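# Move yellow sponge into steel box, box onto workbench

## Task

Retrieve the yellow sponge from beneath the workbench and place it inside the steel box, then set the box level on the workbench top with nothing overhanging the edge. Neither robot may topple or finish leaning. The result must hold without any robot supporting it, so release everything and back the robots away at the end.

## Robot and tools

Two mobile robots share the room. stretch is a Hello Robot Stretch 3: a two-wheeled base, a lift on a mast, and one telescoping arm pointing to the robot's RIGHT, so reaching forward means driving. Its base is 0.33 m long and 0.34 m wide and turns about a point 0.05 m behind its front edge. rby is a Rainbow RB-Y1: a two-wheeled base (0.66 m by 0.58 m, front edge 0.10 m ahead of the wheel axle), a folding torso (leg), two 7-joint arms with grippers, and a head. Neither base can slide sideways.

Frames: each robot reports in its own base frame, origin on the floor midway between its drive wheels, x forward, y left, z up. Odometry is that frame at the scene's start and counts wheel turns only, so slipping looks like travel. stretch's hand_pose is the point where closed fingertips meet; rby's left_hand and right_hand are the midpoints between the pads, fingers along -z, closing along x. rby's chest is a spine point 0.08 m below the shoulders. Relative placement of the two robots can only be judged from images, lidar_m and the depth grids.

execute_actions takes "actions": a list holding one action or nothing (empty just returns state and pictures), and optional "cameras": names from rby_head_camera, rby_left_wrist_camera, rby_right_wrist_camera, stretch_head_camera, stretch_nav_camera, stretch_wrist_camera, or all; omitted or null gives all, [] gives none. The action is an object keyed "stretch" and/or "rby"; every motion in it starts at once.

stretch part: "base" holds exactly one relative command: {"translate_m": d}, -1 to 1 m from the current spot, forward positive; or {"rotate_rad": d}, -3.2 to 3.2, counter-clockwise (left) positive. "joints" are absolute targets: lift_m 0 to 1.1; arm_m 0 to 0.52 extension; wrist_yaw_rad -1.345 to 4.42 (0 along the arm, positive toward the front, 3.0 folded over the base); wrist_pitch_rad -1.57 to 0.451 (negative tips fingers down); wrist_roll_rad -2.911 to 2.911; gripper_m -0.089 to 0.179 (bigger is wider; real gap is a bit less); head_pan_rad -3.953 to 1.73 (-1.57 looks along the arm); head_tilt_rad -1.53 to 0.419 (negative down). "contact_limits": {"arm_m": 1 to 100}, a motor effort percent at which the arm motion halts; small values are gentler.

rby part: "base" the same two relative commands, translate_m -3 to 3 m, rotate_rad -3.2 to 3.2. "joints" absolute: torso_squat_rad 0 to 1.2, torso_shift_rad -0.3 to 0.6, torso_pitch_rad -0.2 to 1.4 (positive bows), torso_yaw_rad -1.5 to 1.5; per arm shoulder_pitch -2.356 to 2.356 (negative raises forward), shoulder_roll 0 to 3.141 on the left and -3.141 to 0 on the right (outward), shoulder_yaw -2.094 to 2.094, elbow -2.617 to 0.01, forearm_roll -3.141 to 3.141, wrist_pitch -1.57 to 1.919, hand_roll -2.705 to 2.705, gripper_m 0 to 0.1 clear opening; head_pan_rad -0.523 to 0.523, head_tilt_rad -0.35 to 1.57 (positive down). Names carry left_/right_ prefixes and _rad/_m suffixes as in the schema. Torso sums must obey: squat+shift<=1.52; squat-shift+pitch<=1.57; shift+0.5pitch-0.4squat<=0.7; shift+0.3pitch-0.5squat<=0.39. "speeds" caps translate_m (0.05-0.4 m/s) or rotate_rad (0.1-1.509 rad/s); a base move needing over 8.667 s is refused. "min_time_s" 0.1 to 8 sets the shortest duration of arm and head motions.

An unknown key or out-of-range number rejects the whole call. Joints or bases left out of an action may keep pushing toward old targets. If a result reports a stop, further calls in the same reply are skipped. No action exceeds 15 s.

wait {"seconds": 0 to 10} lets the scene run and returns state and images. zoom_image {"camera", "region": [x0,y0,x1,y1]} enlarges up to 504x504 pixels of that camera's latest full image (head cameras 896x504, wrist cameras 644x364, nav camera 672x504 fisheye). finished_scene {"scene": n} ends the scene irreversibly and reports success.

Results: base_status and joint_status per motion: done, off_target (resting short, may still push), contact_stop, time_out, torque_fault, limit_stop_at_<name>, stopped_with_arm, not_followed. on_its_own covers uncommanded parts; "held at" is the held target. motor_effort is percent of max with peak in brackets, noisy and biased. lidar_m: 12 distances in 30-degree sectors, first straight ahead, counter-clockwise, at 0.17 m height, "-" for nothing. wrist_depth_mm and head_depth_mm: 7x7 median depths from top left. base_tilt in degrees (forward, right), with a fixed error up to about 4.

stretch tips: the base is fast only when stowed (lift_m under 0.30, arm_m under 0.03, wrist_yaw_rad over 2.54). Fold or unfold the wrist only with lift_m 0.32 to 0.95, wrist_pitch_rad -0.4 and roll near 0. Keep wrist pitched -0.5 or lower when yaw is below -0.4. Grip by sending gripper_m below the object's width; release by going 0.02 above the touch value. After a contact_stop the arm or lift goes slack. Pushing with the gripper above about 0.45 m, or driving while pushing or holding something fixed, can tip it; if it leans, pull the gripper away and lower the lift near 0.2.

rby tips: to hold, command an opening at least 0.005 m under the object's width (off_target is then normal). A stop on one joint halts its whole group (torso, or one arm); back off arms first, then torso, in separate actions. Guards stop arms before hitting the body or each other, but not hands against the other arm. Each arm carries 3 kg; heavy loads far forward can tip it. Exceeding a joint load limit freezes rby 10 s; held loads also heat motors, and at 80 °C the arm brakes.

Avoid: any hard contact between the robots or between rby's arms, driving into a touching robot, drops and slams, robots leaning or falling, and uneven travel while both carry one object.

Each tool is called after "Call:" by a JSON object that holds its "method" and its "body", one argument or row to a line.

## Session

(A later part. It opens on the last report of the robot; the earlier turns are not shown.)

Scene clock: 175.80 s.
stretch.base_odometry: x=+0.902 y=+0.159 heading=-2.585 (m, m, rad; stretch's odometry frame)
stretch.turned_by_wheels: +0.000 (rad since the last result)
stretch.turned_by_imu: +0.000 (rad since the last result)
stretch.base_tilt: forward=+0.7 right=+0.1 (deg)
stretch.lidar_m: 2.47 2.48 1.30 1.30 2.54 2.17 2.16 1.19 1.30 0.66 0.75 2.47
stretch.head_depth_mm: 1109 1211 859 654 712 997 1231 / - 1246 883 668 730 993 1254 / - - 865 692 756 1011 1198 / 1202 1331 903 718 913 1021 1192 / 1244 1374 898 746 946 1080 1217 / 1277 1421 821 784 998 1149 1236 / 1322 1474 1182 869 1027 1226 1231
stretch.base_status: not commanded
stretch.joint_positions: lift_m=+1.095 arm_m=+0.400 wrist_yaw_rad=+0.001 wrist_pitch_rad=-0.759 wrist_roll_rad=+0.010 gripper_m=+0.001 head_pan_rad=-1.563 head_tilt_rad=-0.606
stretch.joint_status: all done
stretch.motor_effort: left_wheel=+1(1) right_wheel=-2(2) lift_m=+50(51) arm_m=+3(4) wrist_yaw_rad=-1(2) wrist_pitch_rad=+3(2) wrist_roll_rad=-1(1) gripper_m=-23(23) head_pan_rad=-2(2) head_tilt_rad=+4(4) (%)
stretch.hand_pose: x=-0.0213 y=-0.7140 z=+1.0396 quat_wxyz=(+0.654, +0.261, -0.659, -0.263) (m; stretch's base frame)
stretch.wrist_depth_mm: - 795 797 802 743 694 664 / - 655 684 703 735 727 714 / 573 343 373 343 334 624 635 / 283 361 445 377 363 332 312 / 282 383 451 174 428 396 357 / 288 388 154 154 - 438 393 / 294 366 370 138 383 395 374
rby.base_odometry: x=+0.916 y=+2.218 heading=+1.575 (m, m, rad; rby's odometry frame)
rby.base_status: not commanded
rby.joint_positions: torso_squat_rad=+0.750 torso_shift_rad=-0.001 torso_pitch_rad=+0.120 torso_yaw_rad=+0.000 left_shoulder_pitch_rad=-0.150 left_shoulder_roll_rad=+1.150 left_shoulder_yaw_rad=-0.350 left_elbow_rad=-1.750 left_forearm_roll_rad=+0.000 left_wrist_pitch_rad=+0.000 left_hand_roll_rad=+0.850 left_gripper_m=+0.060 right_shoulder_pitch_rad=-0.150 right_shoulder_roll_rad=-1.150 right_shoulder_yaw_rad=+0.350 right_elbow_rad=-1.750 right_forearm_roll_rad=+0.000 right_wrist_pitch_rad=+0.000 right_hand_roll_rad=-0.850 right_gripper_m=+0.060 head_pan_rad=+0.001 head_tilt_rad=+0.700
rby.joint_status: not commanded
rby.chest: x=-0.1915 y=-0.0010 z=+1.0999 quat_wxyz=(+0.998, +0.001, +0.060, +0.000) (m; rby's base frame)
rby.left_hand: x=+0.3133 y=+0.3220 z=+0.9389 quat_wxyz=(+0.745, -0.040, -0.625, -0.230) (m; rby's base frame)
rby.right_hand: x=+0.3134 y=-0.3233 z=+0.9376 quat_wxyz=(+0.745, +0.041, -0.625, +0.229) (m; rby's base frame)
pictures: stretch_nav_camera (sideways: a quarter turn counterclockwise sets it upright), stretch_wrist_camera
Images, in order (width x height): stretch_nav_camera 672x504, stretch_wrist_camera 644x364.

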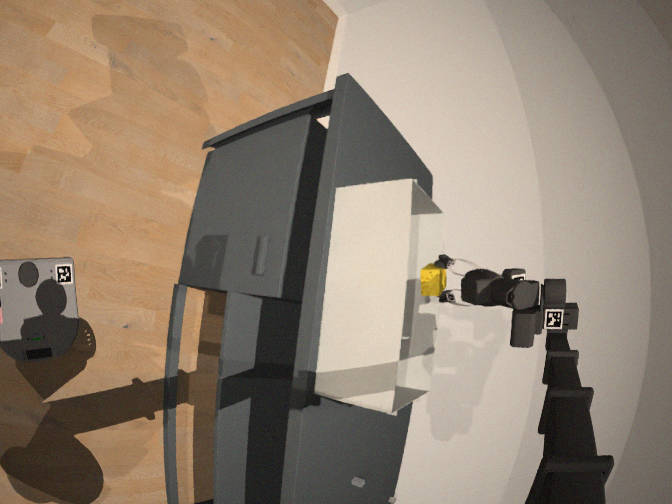

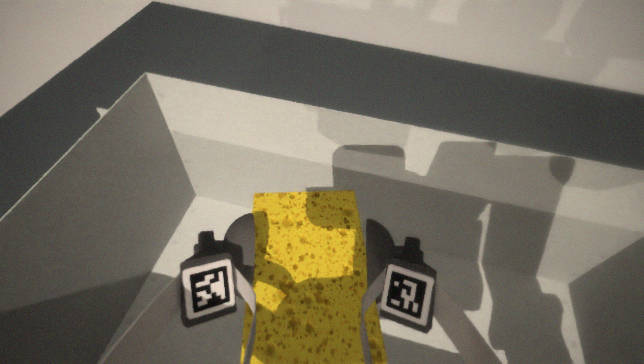

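Inside. Release and retreat.

Call:
{"method": "execute_actions", "body": {
  "actions": [
    {"stretch":{"joints":{"gripper_m":0.1}}}
  ],
  "cameras": []
}}

Call:
{"method": "execute_actions", "body": {
  "actions": [
    {"stretch":{"joints":{"wrist_pitch_rad":-0.1}}}
  ],
  "cameras": []
}}

Call:
{"method": "execute_actions", "body": {
  "actions": [
    {"stretch":{"joints":{"arm_m":0.0}}}
  ],
  "cameras": []
}}

Call:
{"method": "execute_actions", "body": {
  "actions": [
    {"stretch":{"joints":{"wrist_yaw_rad":1.57,"wrist_pitch_rad":-0.6,"head_tilt_rad":-0.4}}}
  ],
  "cameras": ["stretch_nav_camera","stretch_head_camera"]
}}

Scene clock: 177.70 s.
stretch.base_odometry: x=+0.902 y=+0.159 heading=-2.585 (m, m, rad; stretch's odometry frame)
stretch.turned_by_wheels: +0.000 (rad since the last result)
stretch.turned_by_imu: +0.000 (rad since the last result)
stretch.base_tilt: forward=+0.6 right=+0.3 (deg)
stretch.lidar_m: 2.46 2.48 1.30 1.30 2.54 2.17 2.16 1.19 1.30 0.66 0.75 2.47
stretch.head_depth_mm: 1107 1211 859 653 711 995 1235 / - 1244 881 669 731 994 1250 / - - 888 693 756 1008 1196 / 1205 1335 909 717 912 1022 1194 / 1241 1377 899 745 946 1080 1210 / 1280 1428 823 784 997 1150 1234 / 1323 1467 1179 869 1026 1219 1229
stretch.base_status: not commanded
stretch.joint_positions: lift_m=+1.095 arm_m=+0.400 wrist_yaw_rad=+0.001 wrist_pitch_rad=-0.759 wrist_roll_rad=+0.010 gripper_m=+0.100 head_pan_rad=-1.563 head_tilt_rad=-0.606
stretch.joint_status: all done
stretch.motor_effort: left_wheel=+1(1) right_wheel=-2(2) lift_m=+50(50) arm_m=+3(3) wrist_yaw_rad=-2(1) wrist_pitch_rad=+3(3) wrist_roll_rad=-1(0) gripper_m=+0(97) head_pan_rad=-3(3) head_tilt_rad=+4(4) (%)
stretch.hand_pose: x=-0.0213 y=-0.7140 z=+1.0396 quat_wxyz=(+0.654, +0.261, -0.659, -0.263) (m; stretch's base frame)
stretch.wrist_depth_mm: - 818 794 784 743 699 656 / - 649 678 704 724 714 703 / 562 348 368 343 339 618 641 / 285 359 444 406 364 331 311 / 275 362 464 460 426 394 353 / 291 356 431 427 428 431 395 / 287 375 386 388 392 402 372
rby.base_odometry: x=+0.916 y=+2.218 heading=+1.575 (m, m, rad; rby's odometry frame)
rby.base_status: not commanded
rby.joint_positions: torso_squat_rad=+0.750 torso_shift_rad=-0.001 torso_pitch_rad=+0.120 torso_yaw_rad=+0.000 left_shoulder_pitch_rad=-0.150 left_shoulder_roll_rad=+1.150 left_shoulder_yaw_rad=-0.350 left_elbow_rad=-1.750 left_forearm_roll_rad=+0.000 left_wrist_pitch_rad=+0.000 left_hand_roll_rad=+0.850 left_gripper_m=+0.060 right_shoulder_pitch_rad=-0.150 right_shoulder_roll_rad=-1.150 right_shoulder_yaw_rad=+0.350 right_elbow_rad=-1.750 right_forearm_roll_rad=+0.000 right_wrist_pitch_rad=+0.000 right_hand_roll_rad=-0.850 right_gripper_m=+0.060 head_pan_rad=+0.001 head_tilt_rad=+0.700
rby.joint_status: not commanded
rby.chest: x=-0.1915 y=-0.0010 z=+1.0999 quat_wxyz=(+0.998, +0.001, +0.060, +0.000) (m; rby's base frame)
rby.left_hand: x=+0.3133 y=+0.3220 z=+0.9389 quat_wxyz=(+0.745, -0.040, -0.625, -0.230) (m; rby's base frame)
rby.right_hand: x=+0.3134 y=-0.3233 z=+0.9376 quat_wxyz=(+0.745, +0.041, -0.625, +0.229) (m; rby's base frame)
pictures: none
No camera images: the call's "cameras" was empty. Leave "cameras" out to get every camera's image.

Scene clock: 178.87 s.
stretch.base_odometry: x=+0.902 y=+0.159 heading=-2.585 (m, m, rad; stretch's odometry frame)
stretch.turned_by_wheels: +0.000 (rad since the last result)
stretch.turned_by_imu: +0.000 (rad since the last result)
stretch.base_tilt: forward=+0.7 right=+0.4 (deg)
stretch.lidar_m: 2.47 2.47 1.30 1.30 2.55 2.17 2.15 1.19 1.31 0.65 0.75 2.47
stretch.head_depth_mm: 1108 1203 862 653 711 997 1233 / - 1245 882 668 732 991 1256 / - 1311 889 693 756 1011 1198 / 1197 1326 903 718 913 1022 1191 / 1243 1367 898 745 948 1081 1212 / 1279 1422 820 784 995 1151 1229 / 1323 1469 1179 868 1026 1223 1229
stretch.base_status: not commanded
stretch.joint_positions: lift_m=+1.095 arm_m=+0.400 wrist_yaw_rad=+0.001 wrist_pitch_rad=-0.124 wrist_roll_rad=+0.010 gripper_m=+0.100 head_pan_rad=-1.563 head_tilt_rad=-0.606
stretch.joint_status: all done
stretch.motor_effort: left_wheel=+1(1) right_wheel=-2(2) lift_m=+51(51) arm_m=+4(3) wrist_yaw_rad=-1(3) wrist_pitch_rad=+8(8) wrist_roll_rad=-1(1) gripper_m=+1(1) head_pan_rad=-2(3) head_tilt_rad=+4(4) (%)
stretch.hand_pose: x=-0.0211 y=-0.7960 z=+1.1779 quat_wxyz=(+0.703, +0.044, -0.709, -0.044) (m; stretch's base frame)
stretch.wrist_depth_mm: 879 805 755 702 672 635 609 / 924 865 804 756 702 649 640 / 931 876 826 784 735 673 660 / - 954 867 787 764 711 656 / - 979 892 841 791 744 675 / - - 862 849 835 764 698 / - 654 691 689 697 704 710
rby.base_odometry: x=+0.916 y=+2.218 heading=+1.575 (m, m, rad; rby's odometry frame)
rby.base_status: not commanded
rby.joint_positions: torso_squat_rad=+0.750 torso_shift_rad=-0.001 torso_pitch_rad=+0.120 torso_yaw_rad=+0.000 left_shoulder_pitch_rad=-0.150 left_shoulder_roll_rad=+1.150 left_shoulder_yaw_rad=-0.350 left_elbow_rad=-1.750 left_forearm_roll_rad=+0.000 left_wrist_pitch_rad=+0.000 left_hand_roll_rad=+0.850 left_gripper_m=+0.060 right_shoulder_pitch_rad=-0.150 right_shoulder_roll_rad=-1.150 right_shoulder_yaw_rad=+0.350 right_elbow_rad=-1.750 right_forearm_roll_rad=+0.000 right_wrist_pitch_rad=+0.000 right_hand_roll_rad=-0.850 right_gripper_m=+0.060 head_pan_rad=+0.001 head_tilt_rad=+0.700
rby.joint_status: not commanded
rby.chest: x=-0.1915 y=-0.0010 z=+1.0999 quat_wxyz=(+0.998, +0.001, +0.060, +0.000) (m; rby's base frame)
rby.left_hand: x=+0.3133 y=+0.3220 z=+0.9389 quat_wxyz=(+0.745, -0.040, -0.625, -0.230) (m; rby's base frame)
rby.right_hand: x=+0.3134 y=-0.3233 z=+0.9376 quat_wxyz=(+0.745, +0.041, -0.625, +0.229) (m; rby's base frame)
pictures: none
No camera images: the call's "cameras" was empty. Leave "cameras" out to get every camera's image.

Scene clock: 183.00 s.
stretch.base_odometry: x=+0.902 y=+0.159 heading=-2.585 (m, m, rad; stretch's odometry frame)
stretch.turned_by_wheels: +0.000 (rad since the last result)
stretch.turned_by_imu: +0.001 (rad since the last result)
stretch.base_tilt: forward=+0.5 right=+0.5 (deg)
stretch.lidar_m: 2.47 2.48 1.30 1.30 2.54 2.17 2.16 1.19 1.30 0.66 0.75 2.46
stretch.head_depth_mm: - - - - - 961 1230 / - - - - - 944 1251 / - - - - - 983 1199 / 1204 1336 892 727 920 1021 1191 / 1239 1359 887 744 949 1081 1214 / 1289 1420 822 783 996 1147 1233 / 1321 1472 1182 869 1026 1224 1229
stretch.base_status: not commanded
stretch.joint_positions: lift_m=+1.095 arm_m=+0.000 wrist_yaw_rad=+0.001 wrist_pitch_rad=-0.122 wrist_roll_rad=+0.010 gripper_m=+0.100 head_pan_rad=-1.563 head_tilt_rad=-0.606
stretch.joint_status: all done
stretch.motor_effort: left_wheel=+1(1) right_wheel=-2(2) lift_m=+50(50) arm_m=-4(4) wrist_yaw_rad=-1(2) wrist_pitch_rad=+8(8) wrist_roll_rad=-1(1) gripper_m=+0(0) head_pan_rad=-2(2) head_tilt_rad=+4(5) (%)
stretch.hand_pose: x=-0.0211 y=-0.3967 z=+1.1782 quat_wxyz=(+0.703, +0.044, -0.709, -0.043) (m; stretch's base frame)
stretch.wrist_depth_mm: - - - - - - 935 / - - - - - 985 977 / - - - - - - 996 / - - - - - - - / - - 735 718 - - - / - 906 730 739 698 855 975 / 685 626 490 451 428 412 741
rby.base_odometry: x=+0.916 y=+2.218 heading=+1.575 (m, m, rad; rby's odometry frame)
rby.base_status: not commanded
rby.joint_positions: torso_squat_rad=+0.750 torso_shift_rad=-0.001 torso_pitch_rad=+0.120 torso_yaw_rad=+0.000 left_shoulder_pitch_rad=-0.150 left_shoulder_roll_rad=+1.150 left_shoulder_yaw_rad=-0.350 left_elbow_rad=-1.750 left_forearm_roll_rad=+0.000 left_wrist_pitch_rad=+0.000 left_hand_roll_rad=+0.850 left_gripper_m=+0.060 right_shoulder_pitch_rad=-0.150 right_shoulder_roll_rad=-1.150 right_shoulder_yaw_rad=+0.350 right_elbow_rad=-1.750 right_forearm_roll_rad=+0.000 right_wrist_pitch_rad=+0.000 right_hand_roll_rad=-0.850 right_gripper_m=+0.060 head_pan_rad=+0.001 head_tilt_rad=+0.700
rby.joint_status: not commanded
rby.chest: x=-0.1914 y=-0.0010 z=+1.0999 quat_wxyz=(+0.998, +0.001, +0.060, +0.000) (m; rby's base frame)
rby.left_hand: x=+0.3133 y=+0.3220 z=+0.9389 quat_wxyz=(+0.745, -0.040, -0.625, -0.230) (m; rby's base frame)
rby.right_hand: x=+0.3134 y=-0.3233 z=+0.9376 quat_wxyz=(+0.745, +0.041, -0.625, +0.229) (m; rby's base frame)
pictures: none
No camera images: the call's "cameras" was empty. Leave "cameras" out to get every camera's image.

Scene clock: 184.77 s.
stretch.base_odometry: x=+0.902 y=+0.159 heading=-2.585 (m, m, rad; stretch's odometry frame)
stretch.turned_by_wheels: +0.000 (rad since the last result)
stretch.turned_by_imu: +0.000 (rad since the last result)
stretch.base_tilt: forward=+0.6 right=+0.3 (deg)
stretch.lidar_m: 2.47 2.48 1.30 1.30 2.54 2.17 2.16 1.18 1.30 0.66 0.75 2.47
stretch.head_depth_mm: 1107 - - - - - 915 / 1143 - - - - - - / 1177 1235 - - - - - / 1204 1287 1383 934 698 - - / 1241 1327 1427 944 723 - - / 1285 1370 1478 863 749 - - / 1321 1412 1537 1248 941 - -
stretch.base_status: not commanded
stretch.joint_positions: lift_m=+1.095 arm_m=+0.000 wrist_yaw_rad=+1.567 wrist_pitch_rad=-0.610 wrist_roll_rad=+0.010 gripper_m=+0.100 head_pan_rad=-1.563 head_tilt_rad=-0.409
stretch.joint_status: all done
stretch.motor_effort: left_wheel=+1(1) right_wheel=-2(2) lift_m=+51(50) arm_m=-3(4) wrist_yaw_rad=+1(3) wrist_pitch_rad=+4(5) wrist_roll_rad=-1(1) gripper_m=+1(1) head_pan_rad=-2(2) head_tilt_rad=+6(28) (%)
stretch.hand_pose: x=+0.1748 y=-0.1461 z=+1.0668 quat_wxyz=(+0.626, +0.628, -0.331, +0.322) (m; stretch's base frame)
stretch.wrist_depth_mm: - - - - - - - / - - - - - - - / - - - - - - - / - - - - - - - / - - - - - - - / - - - - - - 790 / - - - - - - 780
rby.base_odometry: x=+0.916 y=+2.218 heading=+1.575 (m, m, rad; rby's odometry frame)
rby.base_status: not commanded
rby.joint_positions: torso_squat_rad=+0.750 torso_shift_rad=-0.001 torso_pitch_rad=+0.120 torso_yaw_rad=+0.000 left_shoulder_pitch_rad=-0.150 left_shoulder_roll_rad=+1.150 left_shoulder_yaw_rad=-0.350 left_elbow_rad=-1.750 left_forearm_roll_rad=+0.000 left_wrist_pitch_rad=+0.000 left_hand_roll_rad=+0.850 left_gripper_m=+0.060 right_shoulder_pitch_rad=-0.150 right_shoulder_roll_rad=-1.150 right_shoulder_yaw_rad=+0.350 right_elbow_rad=-1.750 right_forearm_roll_rad=+0.000 right_wrist_pitch_rad=+0.000 right_hand_roll_rad=-0.850 right_gripper_m=+0.060 head_pan_rad=+0.001 head_tilt_rad=+0.700
rby.joint_status: not commanded
rby.chest: x=-0.1915 y=-0.0010 z=+1.0999 quat_wxyz=(+0.998, +0.001, +0.060, +0.000) (m; rby's base frame)
rby.left_hand: x=+0.3133 y=+0.3220 z=+0.9389 quat_wxyz=(+0.745, -0.040, -0.625, -0.230) (m; rby's base frame)
rby.right_hand: x=+0.3134 y=-0.3233 z=+0.9376 quat_wxyz=(+0.745, +0.041, -0.625, +0.229) (m; rby's base frame)
pictures: stretch_head_camera (sideways: a quarter turn clockwise sets it upright), stretch_nav_camera (sideways: a quarter turn counterclockwise sets it upright)
Images, in order (width x height): stretch_head_camera 896x504, stretch_nav_camera 672x504.

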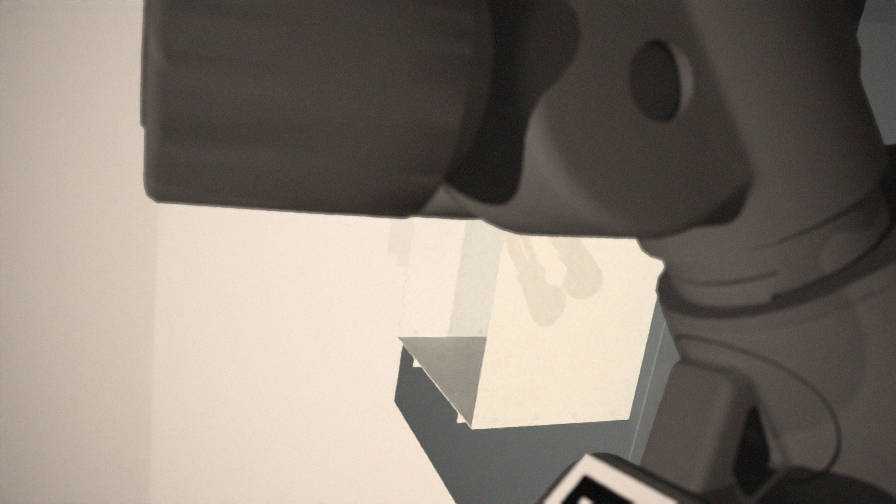

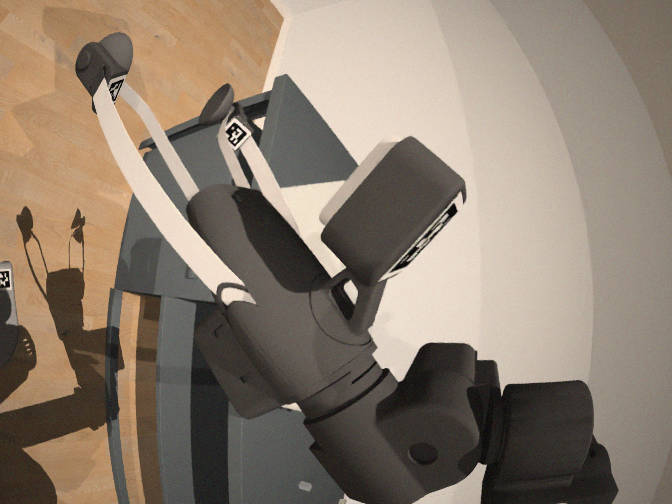

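Box has margin at the front; robots are clear.

Call:
{"method": "finished_scene", "body": {
  "scene": 2
}}

The scene is finished: the task was done.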